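# Place mat cartridge label-up into empty tray pocket

## Task

Take the cartridge resting on the green mat and set it, label facing up, into one of the unoccupied pockets of the tray that already holds some cartridges, then open the gripper to release it.

## Robot and tools

Robot: two 6-joint arms, left_arm and right_arm, each with a parallel gripper. All poses in results use one scene frame with its origin on the table top between the arms, +x pointing out over the table, +z up, and left_arm on the +y side. The names left and right are only arm names, not image sides. Base of left_arm: (-0.050, +0.304, 0) m, quat_wxyz (+0.995, 0, 0, -0.100). Base of right_arm: (-0.009, -0.244, 0) m, quat_wxyz (+1.000, 0, 0, -0.002).

Gripper: the fingers extend along the gripper's +z axis and close along its y axis. end_effector_position marks the midpoint between the finger pads, roughly 1 cm short of the fingertips. The printed hand position can be somewhat wrong, more so when the arm is stretched far. A wrist camera mount sits on each gripper, so leave some clearance around the wrist.

Row format (used by execute_actions and move): 14 numbers, always for both arms even if one stays still. First left_arm: waist, shoulder, elbow, wrist pitch, wrist yaw, wrist roll, opening; then the same seven for right_arm. Joint values are absolute target angles in radians, in the same convention as the Joint positions line, not offsets. Opening runs from -1 (closed) to +1 (fully open). Stated joint ranges: waist -2.618 to 3.054, shoulder 0.000 to 3.142, elbow 0.000 to 3.142, wrist pitch -1.571 to 1.571, wrist yaw -1.571 to 1.571, wrist roll -2.094 to 2.094. The true ends may differ by up to 0.036 rad. A target more than 0.036 rad outside a range, and farther out than the joint's current angle, gets the call refused; a target beyond the real end is clipped there, and the result then prints "joint sent to its limit" (missing that line does not prove more travel exists).

execute_actions(actions): a list of up to 15 actions, run one after another. Each action is a table of up to 15 rows; each row lasts one control step of 1/30 s, and if fewer than 15 rows are given the final row repeats until the 15 steps (0.5 s) are used. An empty list just returns the current state and images. Each step, the controller keeps every joint's sent target within a fixed lead of its measured angle (waist 0.202, shoulder 0.258, elbow 0.238, wrist pitch 0.573, wrist yaw and roll 0.522 rad) and shrinks all of an arm's targets if they would move its gripper over 70 mm from where it is. So large changes need several actions; an unfinished motion may not complete while waiting, so resend the remainder. To keep a joint still, resend the angle shown for it in Joint targets.

move(target, speed, blocking): target is one 14-number row of absolute angles as above. Every joint follows a path from its present angle to its target, all paths finishing together, so the gripper traces a curve. speed (0.01 to 2 rad/s, default 0.5) is the top rate of the joint with the largest travel. Paths last between 0.5 and 10 s; longer ones stop after 10 s short of target. Paths ignore obstacles and the other arm. Finger openings are applied at the start. With blocking=false the result comes after 0.5 s while the motion continues; until a result shows it ended, further rows or moves are refused, so call wait or stop first. The result adds a move: line giving the ending (done, off_target, moving, held, fault), limits=held or limits=none, and per arm the joint farthest from its target.

wait(seconds): 0 to 10; the arms keep their last command and a running move carries on, returning early if it ends. stop(): brakes a running move; it needs some distance, more when fast, and the fingers keep going. zoom_image(camera, region): camera is cam_left_wrist or cam_right_wrist (both 616x616); region is [x0, y0, x1, y1] in pixels from the top-left corner, at most 504 by 504. read_manual(section): returns only the licence texts ("licences"). finished_scene(scene): give the current scene number; it ends the scene irreversibly and reports success, so release the part and let it settle first.

Result lines: the state line `left_arm: …` | `right_arm: …` with each end_effector_position (m) and end_effector_quat_wxyz; Joint positions and Joint velocities per arm in joint order, followed by the pad gap in m (0.094 when fully open); Joint targets, the angles currently being driven toward; grip_measured, the measured opening on the command scale (each gripper may read up to about 1 mm off, constant through the scene). "joint command not followed" means a clearance check altered or blocked some joint targets, while the rest of the row still ran. FAULT lines report an arm stop. MOTOR HOT appears from 75 °C; at 90 °C the hot arm halts for 10 s, and at 100 °C it goes limp and drops what it holds. Holding loads heats motors, even while you are thinking.

Gripping: to hold, keep commanding an opening below grip_measured; about 0.03 below is firm, a smaller gap is gentler. Pads can press about 50 to 62 N each, less on parts thinner than about 2 mm, with a short spike at first contact. Outside forces may occasionally tug the held part or nudge loose ones.

Avoid: knocking or placing anything off the table, dropping the cartridge, slamming or pushing hard (faster motion hits harder, and aiming deeper past a contact presses harder), and letting the arms collide or press each other. Simulated time keeps running while you compose replies, with the robot holding its last command. Smooth, quick, low-effort motion is preferred.

Each tool is called by a JSON object that holds its "op" and its "data", one argument or row to a line.

## Session

{"op": "execute_actions", "data": {
  "actions": []
}}

Scene clock: 0.00 s.
left_arm: end_effector_position=(+0.2564, -0.0778, +0.0984) grip_measured=+1.000 end_effector_quat_wxyz=(+0.080, +0.840, +0.535, +0.032) | right_arm: end_effector_position=(+0.3361, -0.3617, +0.1298) grip_measured=+1.000 end_effector_quat_wxyz=(+0.076, +0.243, +0.958, +0.128)
Joint names: [waist, shoulder, elbow, wrist pitch, wrist yaw, wrist roll]
Joint positions: left_arm=[-0.714  2.309  2.185 -1.281 -0.05   1.096  0.094] | right_arm=[-0.466  1.825  1.568 -1.22  -0.284  0.041  0.094]
Joint velocities: left_arm=[-0.002 -0.002 -0.007 -0.022  0.022 -0.037  0.   ] | right_arm=[-0.007  0.007  0.012 -0.081 -0.081  0.037  0.   ]
Joint targets: left_arm=[-0.714 2.286 2.199 -1.279 -0.040 1.095] | right_arm=[-0.466 1.818 1.575 -1.221 -0.289 0.040]

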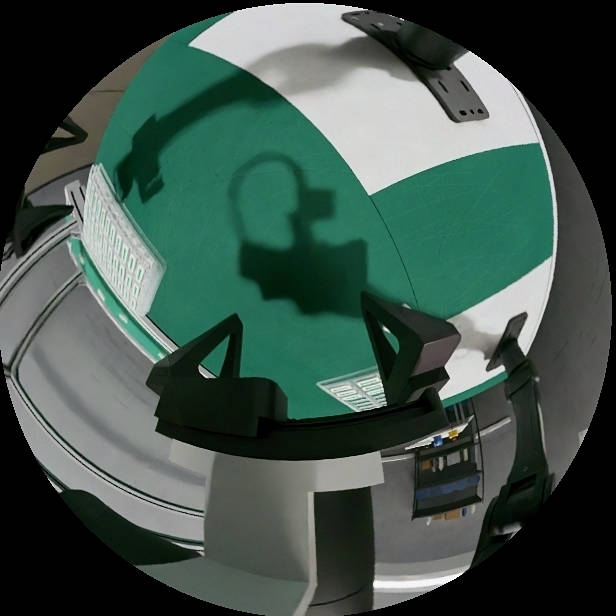

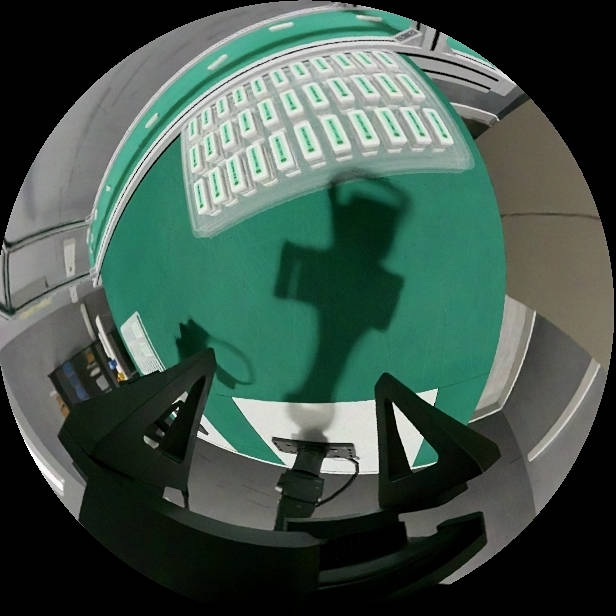

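{"op": "move", "data": {
  "target": [0.0,1.6,1.6,-1.5,0,0,1,-0.466,1.5,1.5,-1.4,0,0,1],
  "speed": 1.0
}}

Scene clock: 14.07 s.
left_arm: end_effector_position=(+0.2379, +0.2478, +0.1903) grip_measured=+1.000 end_effector_quat_wxyz=(+0.027, +0.104, +0.994, +0.003) | right_arm: end_effector_position=(+0.2567, -0.3755, +0.1956) grip_measured=+1.000 end_effector_quat_wxyz=(+0.088, +0.235, +0.968, -0.016)
Joint names: [waist, shoulder, elbow, wrist pitch, wrist yaw, wrist roll]
Joint positions: left_arm=[-0.001  1.623  1.607 -1.501 -0.012  0.007  0.094] | right_arm=[-0.466  1.523  1.514 -1.384 -0.009  0.008  0.094]
Joint velocities: left_arm=[-0.032  0.002 -0.002 -0.007 -0.022  0.022  0.   ] | right_arm=[ 0.007 -0.007 -0.007  0.051  0.007  0.022  0.   ]
Joint targets: left_arm=[-0.000 1.600 1.600 -1.500 -0.000 -0.000] | right_arm=[-0.466 1.500 1.500 -1.400 0.000 -0.000]
move: off_target (left_arm, right_arm); limits=none; left_arm: farthest joint: the shoulder, 0.023 radians from its target (0.709 radians at the start); right_arm: farthest joint: the shoulder, 0.023 radians from its target (0.325 radians at the start)

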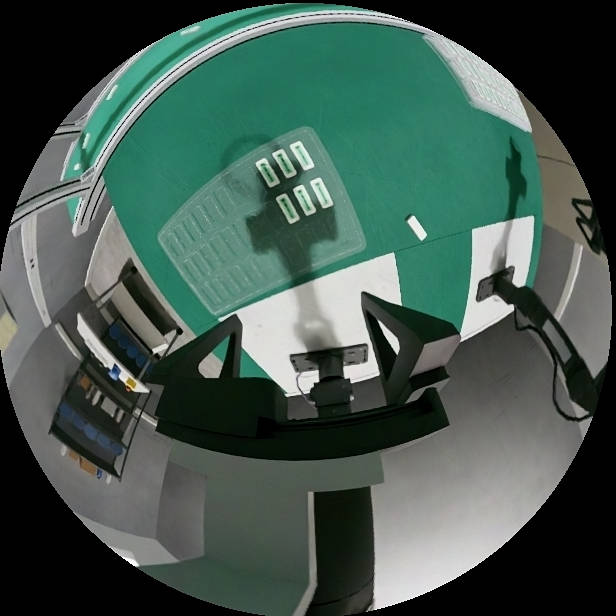

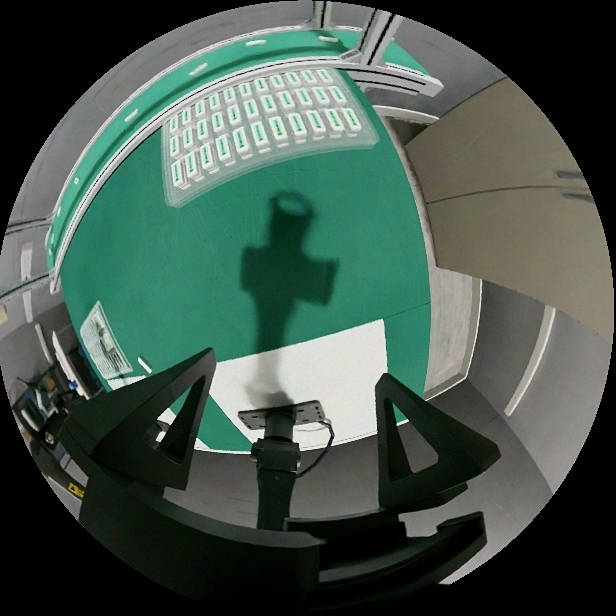

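{"op": "zoom_image", "data": {
  "camera": "cam_left_wrist",
  "region": [370,190,470,270]
}}

{"op": "zoom_image", "data": {
  "camera": "cam_left_wrist",
  "region": [150,120,380,320]
}}

{"op": "zoom_image", "data": {
  "camera": "cam_right_wrist",
  "region": [110,335,180,395]
}}

Region (370, 190, 470, 270) of cam_left_wrist's 616x616 image, scaled by 5.040, with more detail than that image has; it fills the top 403 rows of this view, and the rest is white.

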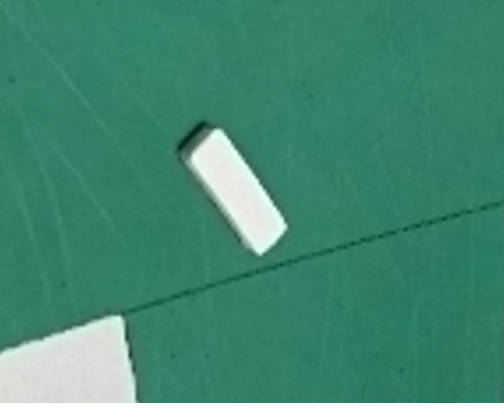

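Region (150, 120, 380, 320) of cam_left_wrist's 616x616 image, scaled by 2.191, with more detail than that image has; it fills the top 438 rows of this view, and the rest is white.

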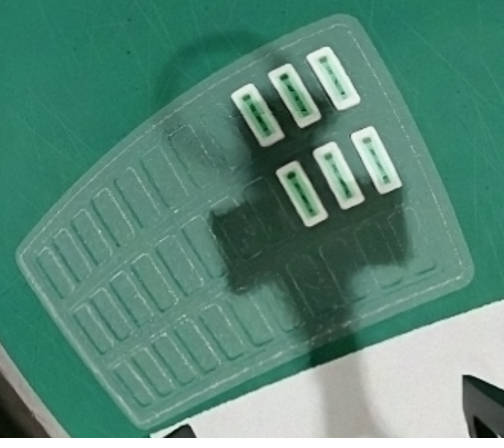

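Region (110, 335, 180, 395) of cam_right_wrist's 616x616 image, scaled by 7.200, with more detail than that image has; it fills the top 432 rows of this view, and the rest is white.

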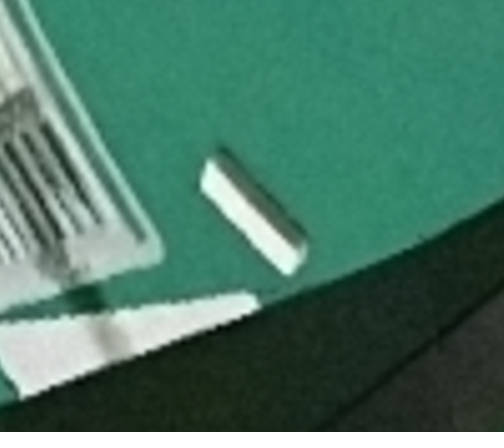

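{"op": "move", "data": {
  "target": [0.6,1.5,1.5,-1.5,0,0,1,0.97,1.93,1.646,-1.27,0,-0.95,1],
  "speed": 1.0
}}

Scene clock: 34.53 s.
left_arm: end_effector_position=(+0.1961, +0.4087, +0.1881) grip_measured=+1.000 end_effector_quat_wxyz=(+0.021, -0.193, +0.981, +0.009) | right_arm: end_effector_position=(+0.1922, +0.0545, +0.1030) grip_measured=+1.000 end_effector_quat_wxyz=(+0.005, +0.818, -0.576, -0.000)
Joint names: [waist, shoulder, elbow, wrist pitch, wrist yaw, wrist roll]
Joint positions: left_arm=[ 0.595  1.533  1.508 -1.502 -0.009  0.006  0.094] | right_arm=[ 0.977  1.921  1.62  -1.28  -0.001 -0.941  0.094]
Joint velocities: left_arm=[ 0.002 -0.007 -0.007  0.022  0.007 -0.051  0.   ] | right_arm=[-0.012 -0.012 -0.012  0.022 -0.007  0.022  0.   ]
Joint targets: left_arm=[0.600 1.500 1.500 -1.500 0.000 0.000] | right_arm=[0.970 1.930 1.646 -1.270 -0.000 -0.950]
move: off_target (left_arm, right_arm); limits=none; left_arm: farthest joint: the shoulder, 0.033 radians from its target (0.123 radians at the start); right_arm: farthest joint: the elbow, 0.026 radians from its target (0.132 radians at the start)

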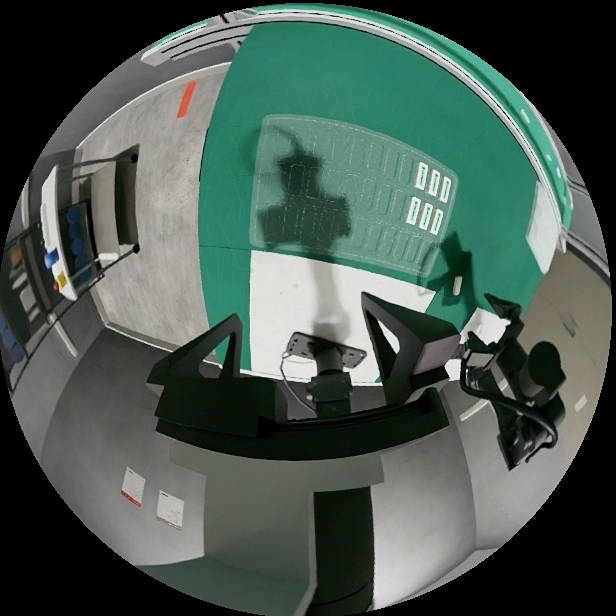

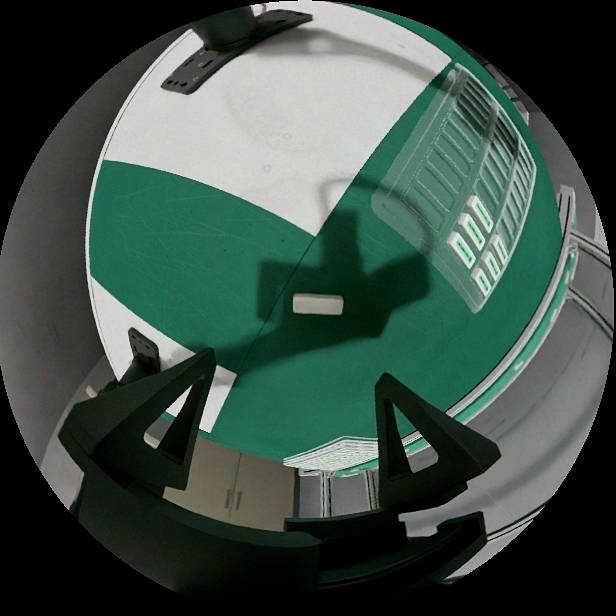

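{"op": "move", "data": {
  "target": [0.6,1.5,1.5,-1.5,0,0,1,0.96,1.97,1.466,-1.065,0,-1.05,1]
}}

{"op": "zoom_image", "data": {
  "camera": "cam_right_wrist",
  "region": [180,250,430,430]
}}

Scene clock: 38.60 s.
left_arm: end_effector_position=(+0.1961, +0.4087, +0.1881) grip_measured=+1.000 end_effector_quat_wxyz=(+0.021, -0.193, +0.981, +0.009) | right_arm: end_effector_position=(+0.1986, +0.0572, +0.0507) grip_measured=+1.000 end_effector_quat_wxyz=(-0.001, +0.843, -0.538, -0.001)
Joint names: [waist, shoulder, elbow, wrist pitch, wrist yaw, wrist roll]
Joint positions: left_arm=[ 0.595  1.533  1.508 -1.502 -0.009  0.006  0.094] | right_arm=[ 0.967  1.965  1.471 -1.076 -0.001 -1.042  0.094]
Joint velocities: left_arm=[-0.037  0.002 -0.022  0.022  0.022 -0.037  0.   ] | right_arm=[ 0.002 -0.002 -0.007  0.066 -0.095  0.007  0.   ]
Joint targets: left_arm=[0.600 1.500 1.500 -1.500 -0.000 -0.000] | right_arm=[0.960 1.970 1.466 -1.065 0.000 -1.050]
move: off_target (left_arm); limits=none; left_arm: farthest joint: the shoulder, 0.033 radians from its target (0.033 radians at the start); right_arm: farthest joint: the wrist pitch, 0.011 radians from its target (0.215 radians at the start)

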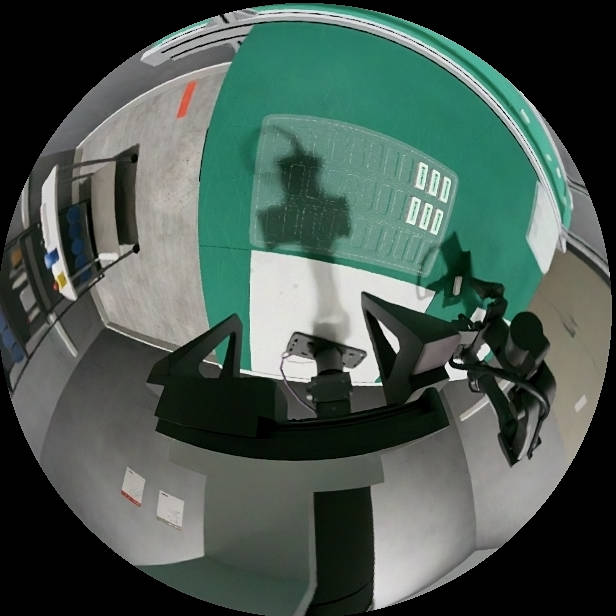

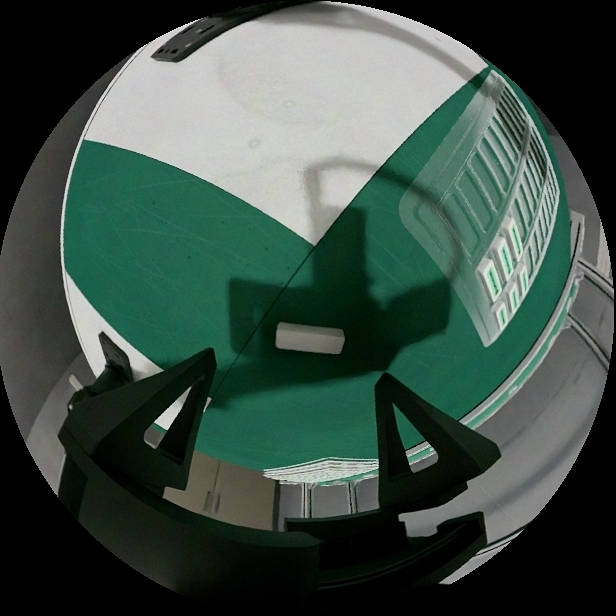

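Region (180, 250, 430, 430) of cam_right_wrist's 616x616 image, scaled by 2.016, with more detail than that image has; it fills the top 363 rows of this view, and the rest is white.

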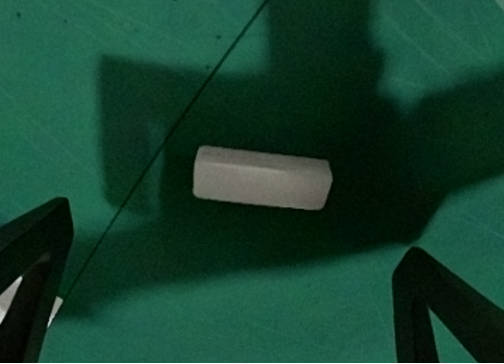

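{"op": "move", "data": {
  "target": [0.6,1.5,1.5,-1.5,0,0,1,0.945,1.996,1.41,-0.984,0,-1.08,1],
  "speed": 0.3
}}

{"op": "zoom_image", "data": {
  "camera": "cam_right_wrist",
  "region": [180,280,430,460]
}}

{"op": "zoom_image", "data": {
  "camera": "cam_left_wrist",
  "region": [400,230,520,350]
}}

Scene clock: 46.03 s.
left_arm: end_effector_position=(+0.1961, +0.4087, +0.1881) grip_measured=+1.000 end_effector_quat_wxyz=(+0.021, -0.193, +0.981, +0.009) | right_arm: end_effector_position=(+0.2042, +0.0554, +0.0310) grip_measured=+1.000 end_effector_quat_wxyz=(-0.005, +0.847, -0.532, -0.000)
Joint names: [waist, shoulder, elbow, wrist pitch, wrist yaw, wrist roll]
Joint positions: left_arm=[ 0.595  1.533  1.508 -1.502 -0.009  0.006  0.094] | right_arm=[ 0.952  1.985  1.419 -0.995 -0.001 -1.072  0.094]
Joint velocities: left_arm=[-0.007  0.012 -0.002  0.022  0.022 -0.007  0.   ] | right_arm=[ 0.017  0.002 -0.007 -0.037 -0.051  0.022  0.   ]
Joint targets: left_arm=[0.600 1.500 1.500 -1.500 0.000 0.000] | right_arm=[0.945 1.996 1.410 -0.984 -0.000 -1.080]
move: off_target (left_arm); limits=none; left_arm: farthest joint: the shoulder, 0.033 radians from its target (0.033 radians at the start); right_arm: farthest joint: the shoulder, 0.011 radians from its target (0.031 radians at the start)

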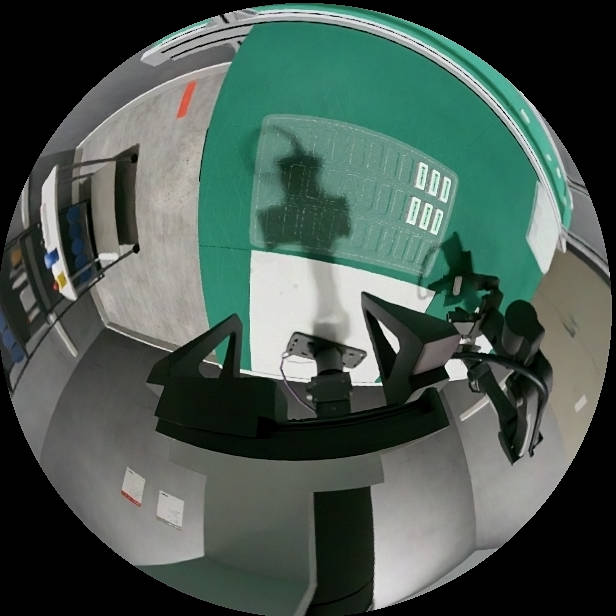

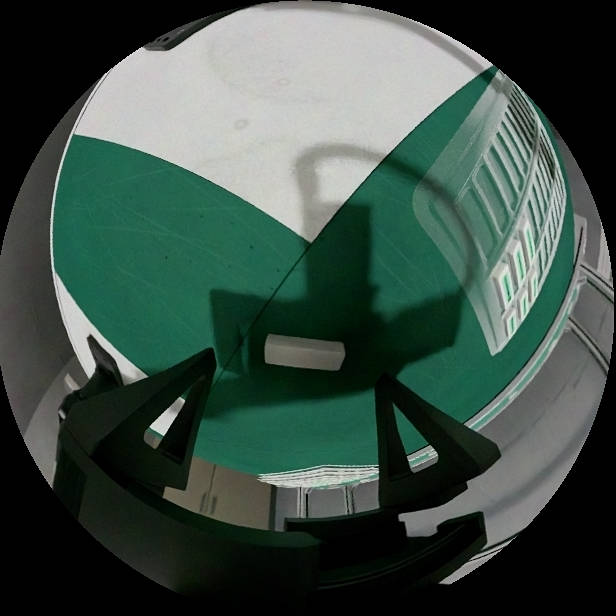

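Region (180, 280, 430, 460) of cam_right_wrist's 616x616 image, scaled by 2.016, with more detail than that image has; it fills the top 363 rows of this view, and the rest is white.

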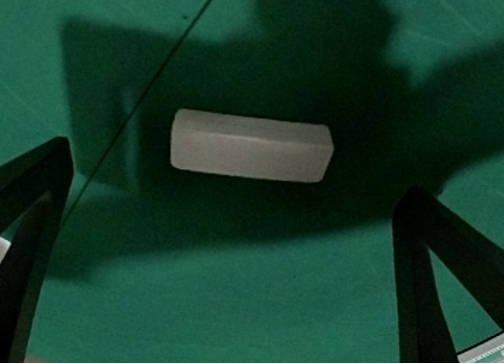

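Region (400, 230, 520, 350) of cam_left_wrist's 616x616 image, scaled by 4.200, with more detail than that image has.

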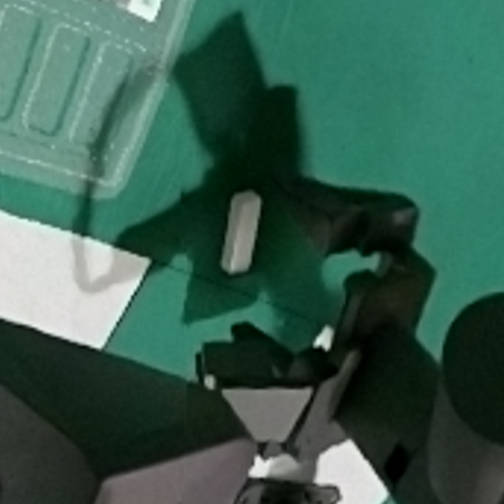

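{"op": "move", "data": {
  "target": [0.6,1.5,1.5,-1.5,0,0,1,0.945,2.02,1.381,-0.938,0,-1.095,0.45],
  "speed": 0.2
}}

{"op": "zoom_image", "data": {
  "camera": "cam_right_wrist",
  "region": [180,280,430,460]
}}

{"op": "zoom_image", "data": {
  "camera": "cam_left_wrist",
  "region": [420,250,500,330]
}}

Scene clock: 50.00 s.
left_arm: end_effector_position=(+0.1961, +0.4087, +0.1881) grip_measured=+1.000 end_effector_quat_wxyz=(+0.021, -0.193, +0.981, +0.009) | right_arm: end_effector_position=(+0.2038, +0.0549, +0.0158) grip_measured=+0.452 end_effector_quat_wxyz=(-0.001, +0.851, -0.526, -0.000)
Joint names: [waist, shoulder, elbow, wrist pitch, wrist yaw, wrist roll]
Joint positions: left_arm=[ 0.595  1.533  1.508 -1.502 -0.009  0.006  0.094] | right_arm=[ 0.952  2.009  1.389 -0.949 -0.001 -1.087  0.068]
Joint velocities: left_arm=[-0.002 -0.002 -0.012  0.007 -0.037 -0.037  0.   ] | right_arm=[-0.002  0.002 -0.002 -0.051 -0.007 -0.066 -0.   ]
Joint targets: left_arm=[0.600 1.500 1.500 -1.500 0.000 0.000] | right_arm=[0.945 2.020 1.381 -0.938 -0.000 -1.095]
move: off_target (left_arm); limits=none; left_arm: farthest joint: the shoulder, 0.033 radians from its target (0.033 radians at the start); right_arm: farthest joint: the shoulder, 0.011 radians from its target (0.035 radians at the start)

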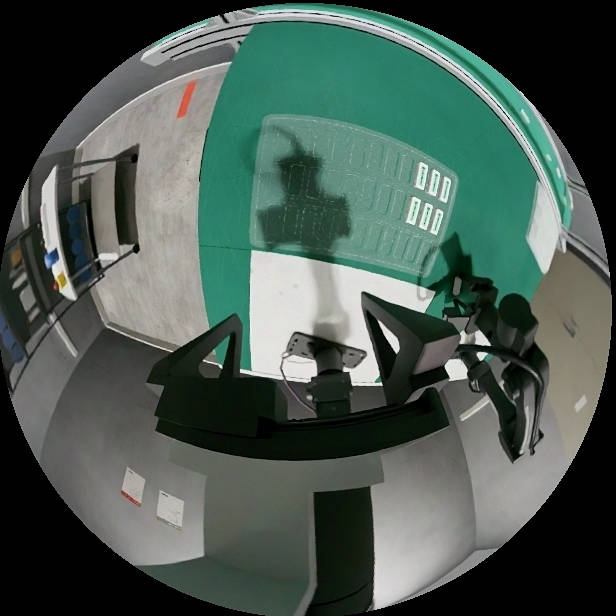

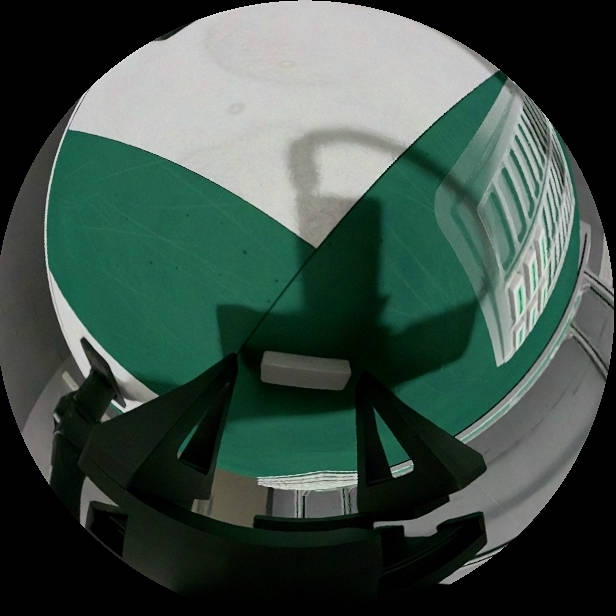

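Region (180, 280, 430, 460) of cam_right_wrist's 616x616 image, scaled by 2.016, with more detail than that image has; it fills the top 363 rows of this view, and the rest is white.

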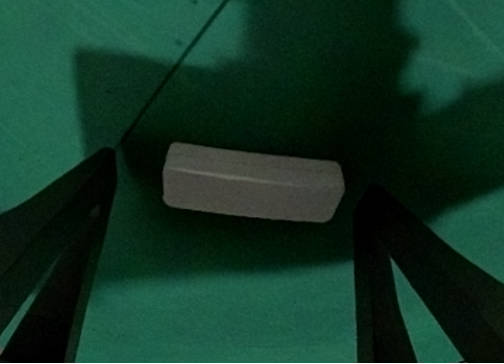

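Region (420, 250, 500, 330) of cam_left_wrist's 616x616 image, scaled by 6.300, with more detail than that image has.

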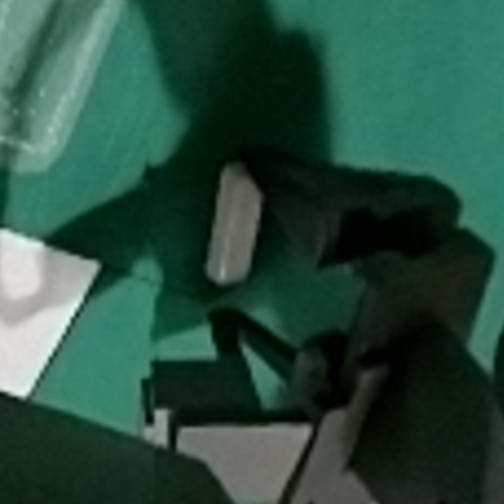

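{"op": "execute_actions", "data": {
  "actions": [
    [[0.6,1.5,1.5,-1.5,0,0,1,0.945,2.03,1.381,-0.918,0,-1.12,0.3]],
    [[0.6,1.5,1.5,-1.5,0,0,1,0.945,2.03,1.381,-0.918,0,-1.12,0.2],[0.6,1.5,1.5,-1.5,0,0,1,0.945,2.03,1.381,-0.918,0,-1.12,0.15],[0.6,1.5,1.5,-1.5,0,0,1,0.945,2.03,1.381,-0.918,0,-1.12,0.1],[0.6,1.5,1.5,-1.5,0,0,1,0.945,2.03,1.381,-0.918,0,-1.12,0.07],[0.6,1.5,1.5,-1.5,0,0,1,0.945,2.03,1.381,-0.918,0,-1.12,0.04],[0.6,1.5,1.5,-1.5,0,0,1,0.945,2.03,1.381,-0.918,0,-1.12,0.0]]
  ]
}}

{"op": "zoom_image", "data": {
  "camera": "cam_right_wrist",
  "region": [180,280,430,460]
}}

Scene clock: 57.77 s.
left_arm: end_effector_position=(+0.1961, +0.4087, +0.1881) grip_measured=+1.000 end_effector_quat_wxyz=(+0.021, -0.193, +0.981, +0.009) | right_arm: end_effector_position=(+0.2067, +0.0590, +0.0158) grip_measured=+0.004 end_effector_quat_wxyz=(-0.011, +0.857, -0.515, +0.000)
Joint names: [waist, shoulder, elbow, wrist pitch, wrist yaw, wrist roll]
Joint positions: left_arm=[ 0.595  1.533  1.508 -1.502 -0.009  0.006  0.094] | right_arm=[ 0.952  2.009  1.389 -0.929 -0.001 -1.112  0.047]
Joint velocities: left_arm=[ 0.002  0.017 -0.007 -0.007  0.037  0.022  0.   ] | right_arm=[ 0.007  0.007  0.017 -0.037 -0.022 -0.022 -0.001]
Joint targets: left_arm=[0.600 1.500 1.500 -1.500 0.000 -0.000] | right_arm=[0.945 2.030 1.381 -0.918 0.000 -1.120]

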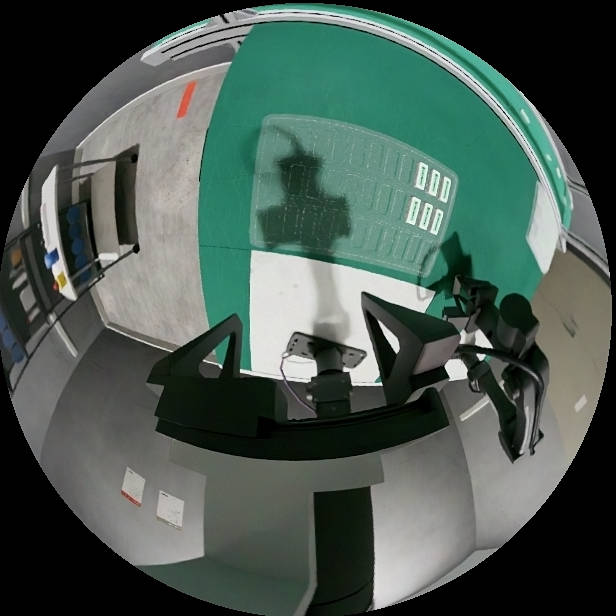

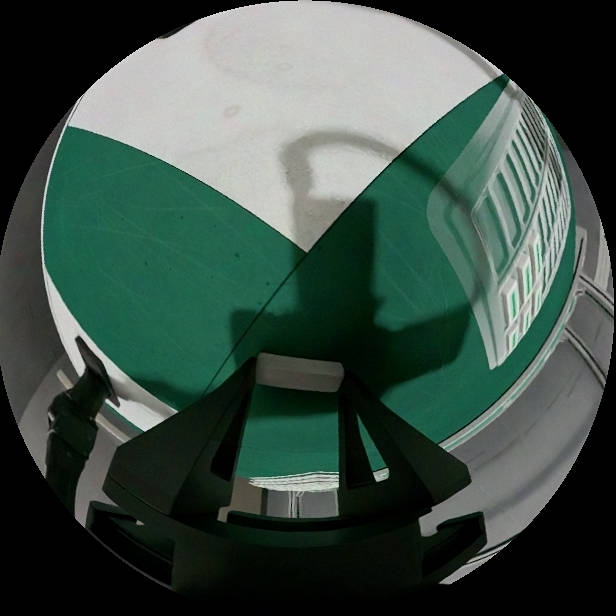

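Region (180, 280, 430, 460) of cam_right_wrist's 616x616 image, scaled by 2.016, with more detail than that image has; it fills the top 363 rows of this view, and the rest is white.

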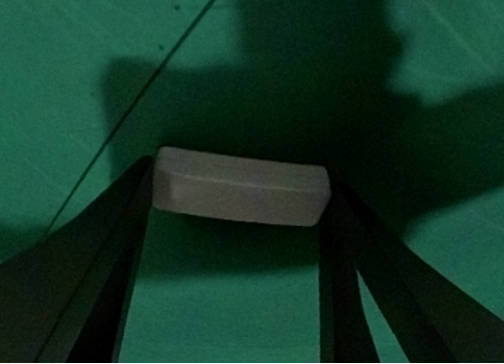

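{"op": "execute_actions", "data": {
  "actions": [
    [[0.6,1.5,1.5,-1.5,0,0,1,0.945,2.03,1.381,-0.918,0,-1.12,0.08],[0.6,1.5,1.5,-1.5,0,0,1,0.945,2.03,1.381,-0.918,0,-1.12,0.08],[0.6,1.5,1.5,-1.5,0,0,1,0.945,2.03,1.381,-0.918,0,-1.12,0.08],[0.6,1.5,1.5,-1.5,0,0,1,0.945,2.045,1.381,-0.918,0,-1.12,0.08],[0.6,1.5,1.5,-1.5,0,0,1,0.945,2.045,1.381,-0.918,0,-1.12,0.08],[0.6,1.5,1.5,-1.5,0,0,1,0.945,2.032,1.381,-0.918,0,-1.12,0.08]]
  ]
}}

Scene clock: 61.00 s.
left_arm: end_effector_position=(+0.1961, +0.4087, +0.1881) grip_measured=+1.000 end_effector_quat_wxyz=(+0.021, -0.193, +0.981, +0.009) | right_arm: end_effector_position=(+0.2062, +0.0583, +0.0113) grip_measured=+0.078 end_effector_quat_wxyz=(-0.006, +0.857, -0.515, -0.000)
Joint names: [waist, shoulder, elbow, wrist pitch, wrist yaw, wrist roll]
Joint positions: left_arm=[ 0.595  1.533  1.508 -1.502 -0.009  0.006  0.094] | right_arm=[ 0.952  2.022  1.389 -0.926 -0.001 -1.112  0.051]
Joint velocities: left_arm=[ 0.002 -0.017  0.007  0.037  0.051 -0.037  0.   ] | right_arm=[-0.017 -0.002  0.012 -0.095  0.037  0.007  0.   ]
Joint targets: left_arm=[0.600 1.500 1.500 -1.500 0.000 0.000] | right_arm=[0.945 2.032 1.381 -0.918 -0.000 -1.120]

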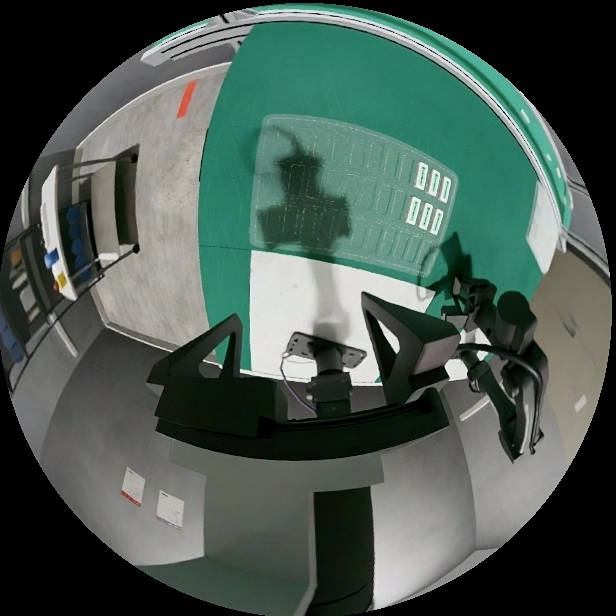

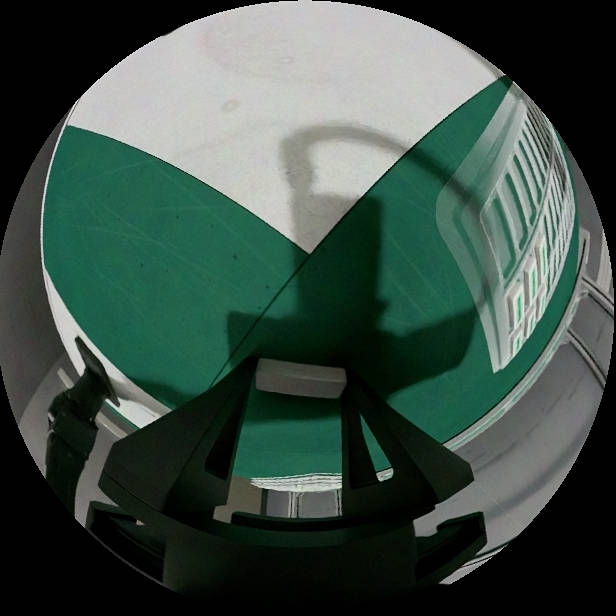

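The pulse trick works. Close.

{"op": "execute_actions", "data": {
  "actions": [
    [[0.6,1.5,1.5,-1.5,0,0,1,0.945,2.022,1.381,-0.918,0,-1.12,0.03],[0.6,1.5,1.5,-1.5,0,0,1,0.945,2.022,1.381,-0.918,0,-1.12,0.01],[0.6,1.5,1.5,-1.5,0,0,1,0.945,2.022,1.381,-0.918,0,-1.12,-0.01],[0.6,1.5,1.5,-1.5,0,0,1,0.945,2.022,1.381,-0.918,0,-1.12,-0.03],[0.6,1.5,1.5,-1.5,0,0,1,0.945,2.022,1.381,-0.918,0,-1.12,-0.05]]
  ]
}}

Scene clock: 64.30 s.
left_arm: end_effector_position=(+0.1961, +0.4087, +0.1881) grip_measured=+1.000 end_effector_quat_wxyz=(+0.021, -0.193, +0.981, +0.009) | right_arm: end_effector_position=(+0.2062, +0.0583, +0.0113) grip_measured=-0.025 end_effector_quat_wxyz=(-0.006, +0.857, -0.515, -0.000)
Joint names: [waist, shoulder, elbow, wrist pitch, wrist yaw, wrist roll]
Joint positions: left_arm=[ 0.595  1.533  1.508 -1.502 -0.009  0.006  0.094] | right_arm=[ 0.952  2.022  1.389 -0.926 -0.001 -1.112  0.046]
Joint velocities: left_arm=[-0.002  0.007 -0.007 -0.022  0.007  0.051  0.   ] | right_arm=[ 0.012 -0.002 -0.007  0.007  0.007 -0.066  0.001]
Joint targets: left_arm=[0.600 1.500 1.500 -1.500 -0.000 -0.000] | right_arm=[0.945 2.022 1.381 -0.918 0.000 -1.120]

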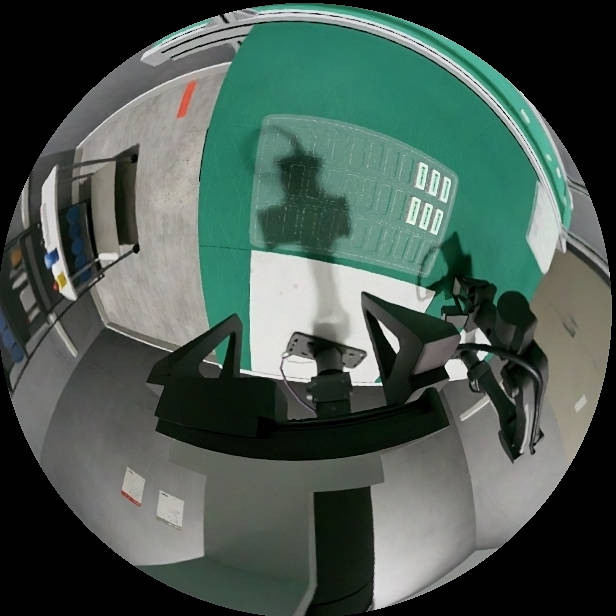

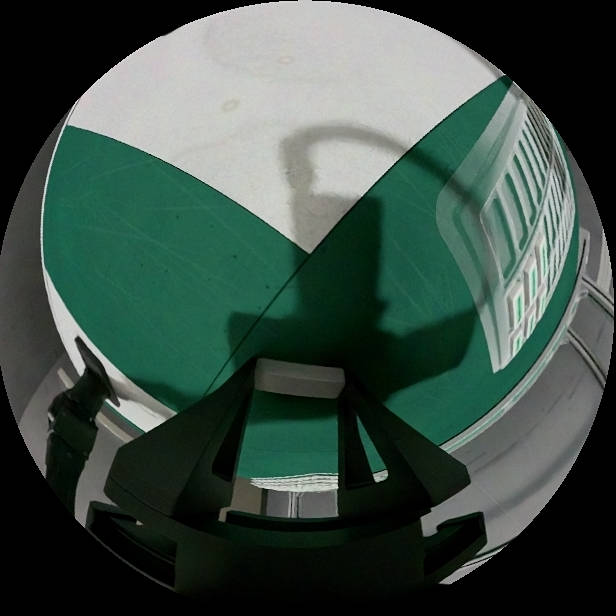

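{"op": "move", "data": {
  "target": [-0.3,0.22,0.584,-0.35,0,0,0.2,1.3,0.39,0.56,-0.15,0,-1.58,-0.06],
  "speed": 1.0
}}

{"op": "move", "data": {
  "target": [-1.296,0.22,0.584,-0.35,0,0,0.2,1.646,0.39,0.56,-0.15,0,-1.58,-0.06],
  "speed": 1.0
}}

Scene clock: 75.60 s.
left_arm: end_effector_position=(+0.1460, +0.2002, +0.3160) grip_measured=+0.203 end_effector_quat_wxyz=(+0.678, +0.176, +0.694, -0.167) | right_arm: end_effector_position=(+0.0622, +0.0057, +0.3208) grip_measured=-0.025 end_effector_quat_wxyz=(+0.698, -0.702, +0.098, -0.101)
Joint names: [waist, shoulder, elbow, wrist pitch, wrist yaw, wrist roll]
Joint positions: left_arm=[-0.293  0.239  0.592 -0.377 -0.004  0.006  0.057] | right_arm=[ 1.291  0.412  0.569 -0.162 -0.001 -1.575  0.046]
Joint velocities: left_arm=[-0.002 -0.007 -0.007  0.007 -0.007 -0.007 -0.   ] | right_arm=[-0.002  0.017 -0.012 -0.022 -0.051 -0.081 -0.   ]
Joint targets: left_arm=[-0.300 0.220 0.584 -0.350 0.000 -0.000] | right_arm=[1.300 0.390 0.560 -0.150 0.000 -1.580]
move: off_target (left_arm, right_arm); limits=none; left_arm: farthest joint: the wrist pitch, 0.027 radians from its target (1.152 radians at the start); right_arm: farthest joint: the shoulder, 0.022 radians from its target (1.632 radians at the start)

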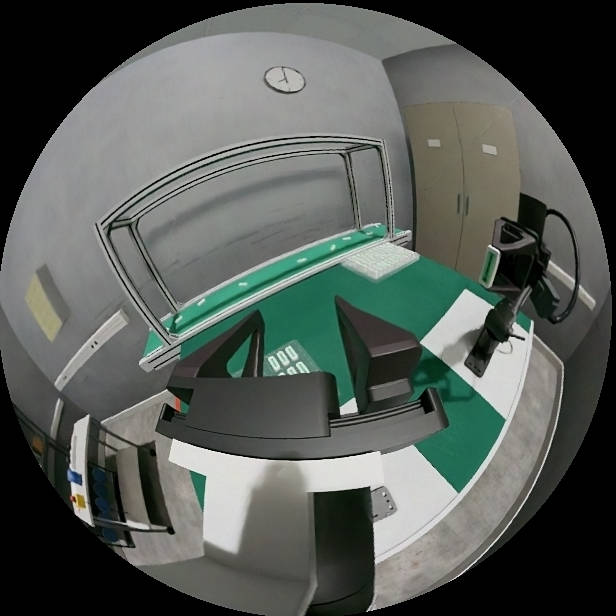

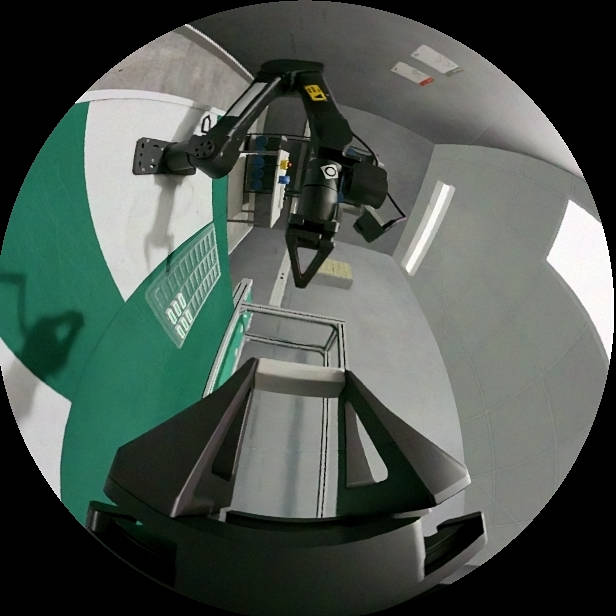

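Scene clock: 77.10 s.
left_arm: end_effector_position=(-0.0306, +0.0832, +0.3161) grip_measured=+0.203 end_effector_quat_wxyz=(+0.515, +0.487, +0.525, -0.472) | right_arm: end_effector_position=(-0.0267, +0.0151, +0.3208) grip_measured=-0.025 end_effector_quat_wxyz=(+0.705, -0.708, -0.025, +0.021)
Joint names: [waist, shoulder, elbow, wrist pitch, wrist yaw, wrist roll]
Joint positions: left_arm=[-1.289  0.239  0.592 -0.377 -0.001  0.006  0.057] | right_arm=[ 1.638  0.412  0.569 -0.162 -0.001 -1.576  0.046]
Joint velocities: left_arm=[-0.002  0.002 -0.022 -0.007  0.037  0.037 -0.   ] | right_arm=[-0.012 -0.012  0.007 -0.022 -0.007 -0.037 -0.   ]
Joint targets: left_arm=[-1.296 0.220 0.584 -0.350 -0.000 0.000] | right_arm=[1.646 0.390 0.560 -0.150 -0.000 -1.580]
move: off_target (left_arm, right_arm); limits=none; left_arm: farthest joint: the wrist pitch, 0.027 radians from its target (0.027 radians at the start); right_arm: farthest joint: the shoulder, 0.022 radians from its target (0.022 radians at the start)

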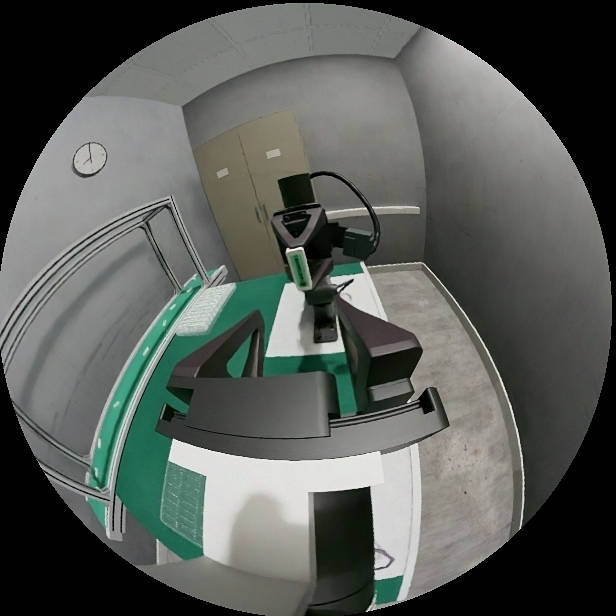

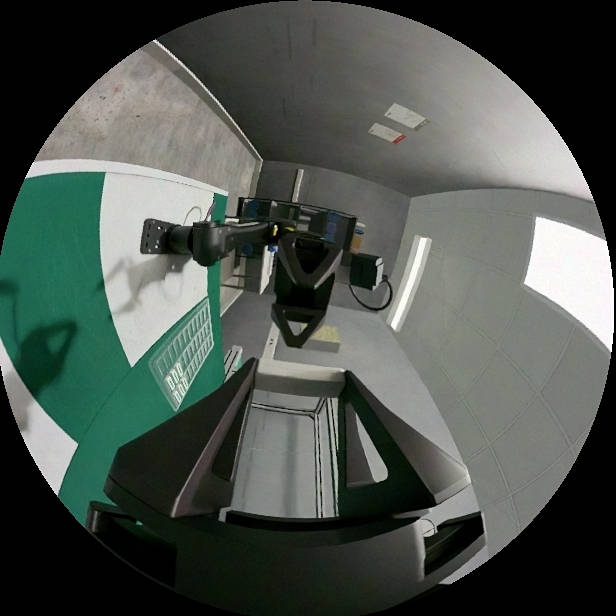

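{"op": "move", "data": {
  "target": [-1.296,0.465,0.562,-0.09,0,0,-0.1,1.646,0.39,0.56,-0.15,0,-1.58,-0.06],
  "speed": 0.4
}}

{"op": "zoom_image", "data": {
  "camera": "cam_right_wrist",
  "region": [200,260,400,440]
}}

{"op": "zoom_image", "data": {
  "camera": "cam_left_wrist",
  "region": [220,220,380,380]
}}

Scene clock: 81.63 s.
left_arm: end_effector_position=(-0.0268, +0.0363, +0.3196) grip_measured=-0.097 end_effector_quat_wxyz=(+0.520, +0.482, +0.520, -0.476) | right_arm: end_effector_position=(-0.0267, +0.0151, +0.3209) grip_measured=-0.025 end_effector_quat_wxyz=(+0.705, -0.708, -0.025, +0.021)
Joint names: [waist, shoulder, elbow, wrist pitch, wrist yaw, wrist roll]
Joint positions: left_arm=[-1.289  0.455  0.566 -0.118 -0.001  0.006  0.042] | right_arm=[ 1.638  0.412  0.569 -0.161 -0.001 -1.576  0.046]
Joint velocities: left_arm=[ 0.002 -0.007  0.002 -0.066  0.037 -0.007 -0.001] | right_arm=[-0.002  0.007  0.002 -0.037 -0.007 -0.022 -0.001]
Joint targets: left_arm=[-1.296 0.465 0.562 -0.090 0.000 -0.000] | right_arm=[1.646 0.390 0.560 -0.150 0.000 -1.580]
move: off_target (left_arm, right_arm); limits=none; left_arm: farthest joint: the wrist pitch, 0.028 radians from its target (0.287 radians at the start); right_arm: farthest joint: the shoulder, 0.022 radians from its target (0.022 radians at the start)

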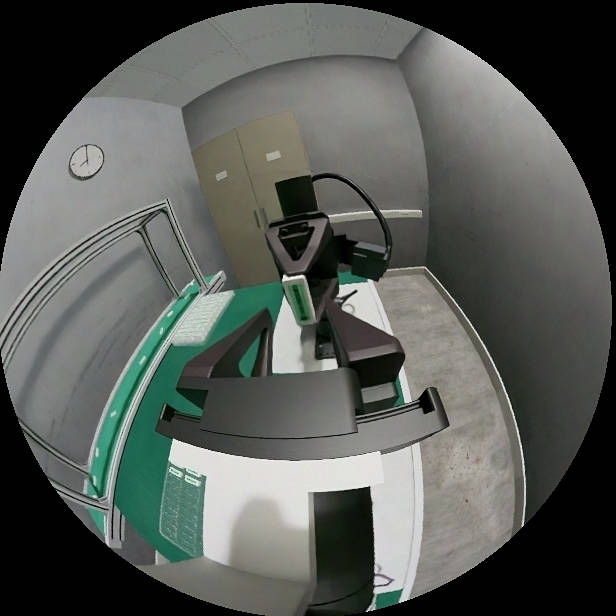

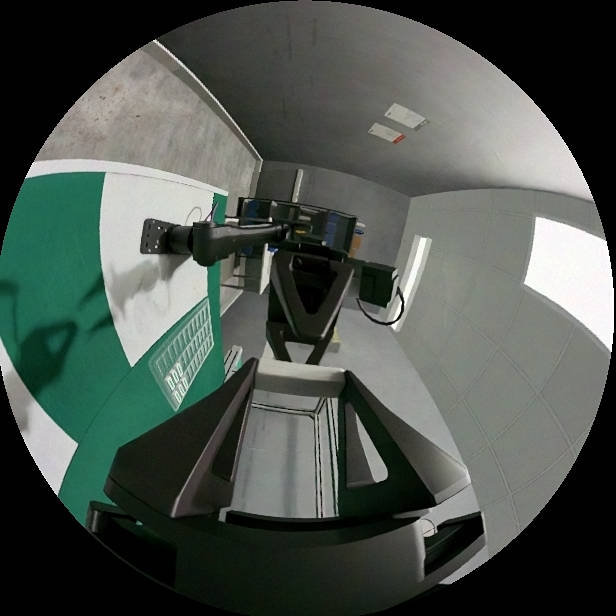

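Region (200, 260, 400, 440) of cam_right_wrist's 616x616 image, scaled by 2.520, with more detail than that image has; it fills the top 454 rows of this view, and the rest is white.

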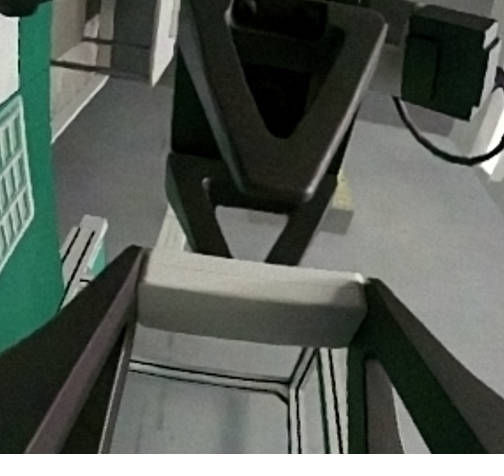

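Region (220, 220, 380, 380) of cam_left_wrist's 616x616 image, scaled by 3.150, with more detail than that image has.

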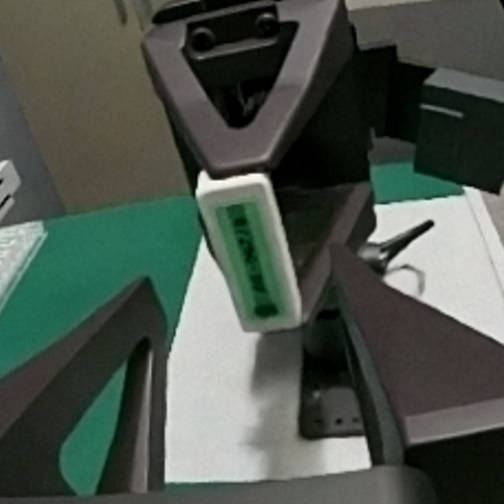

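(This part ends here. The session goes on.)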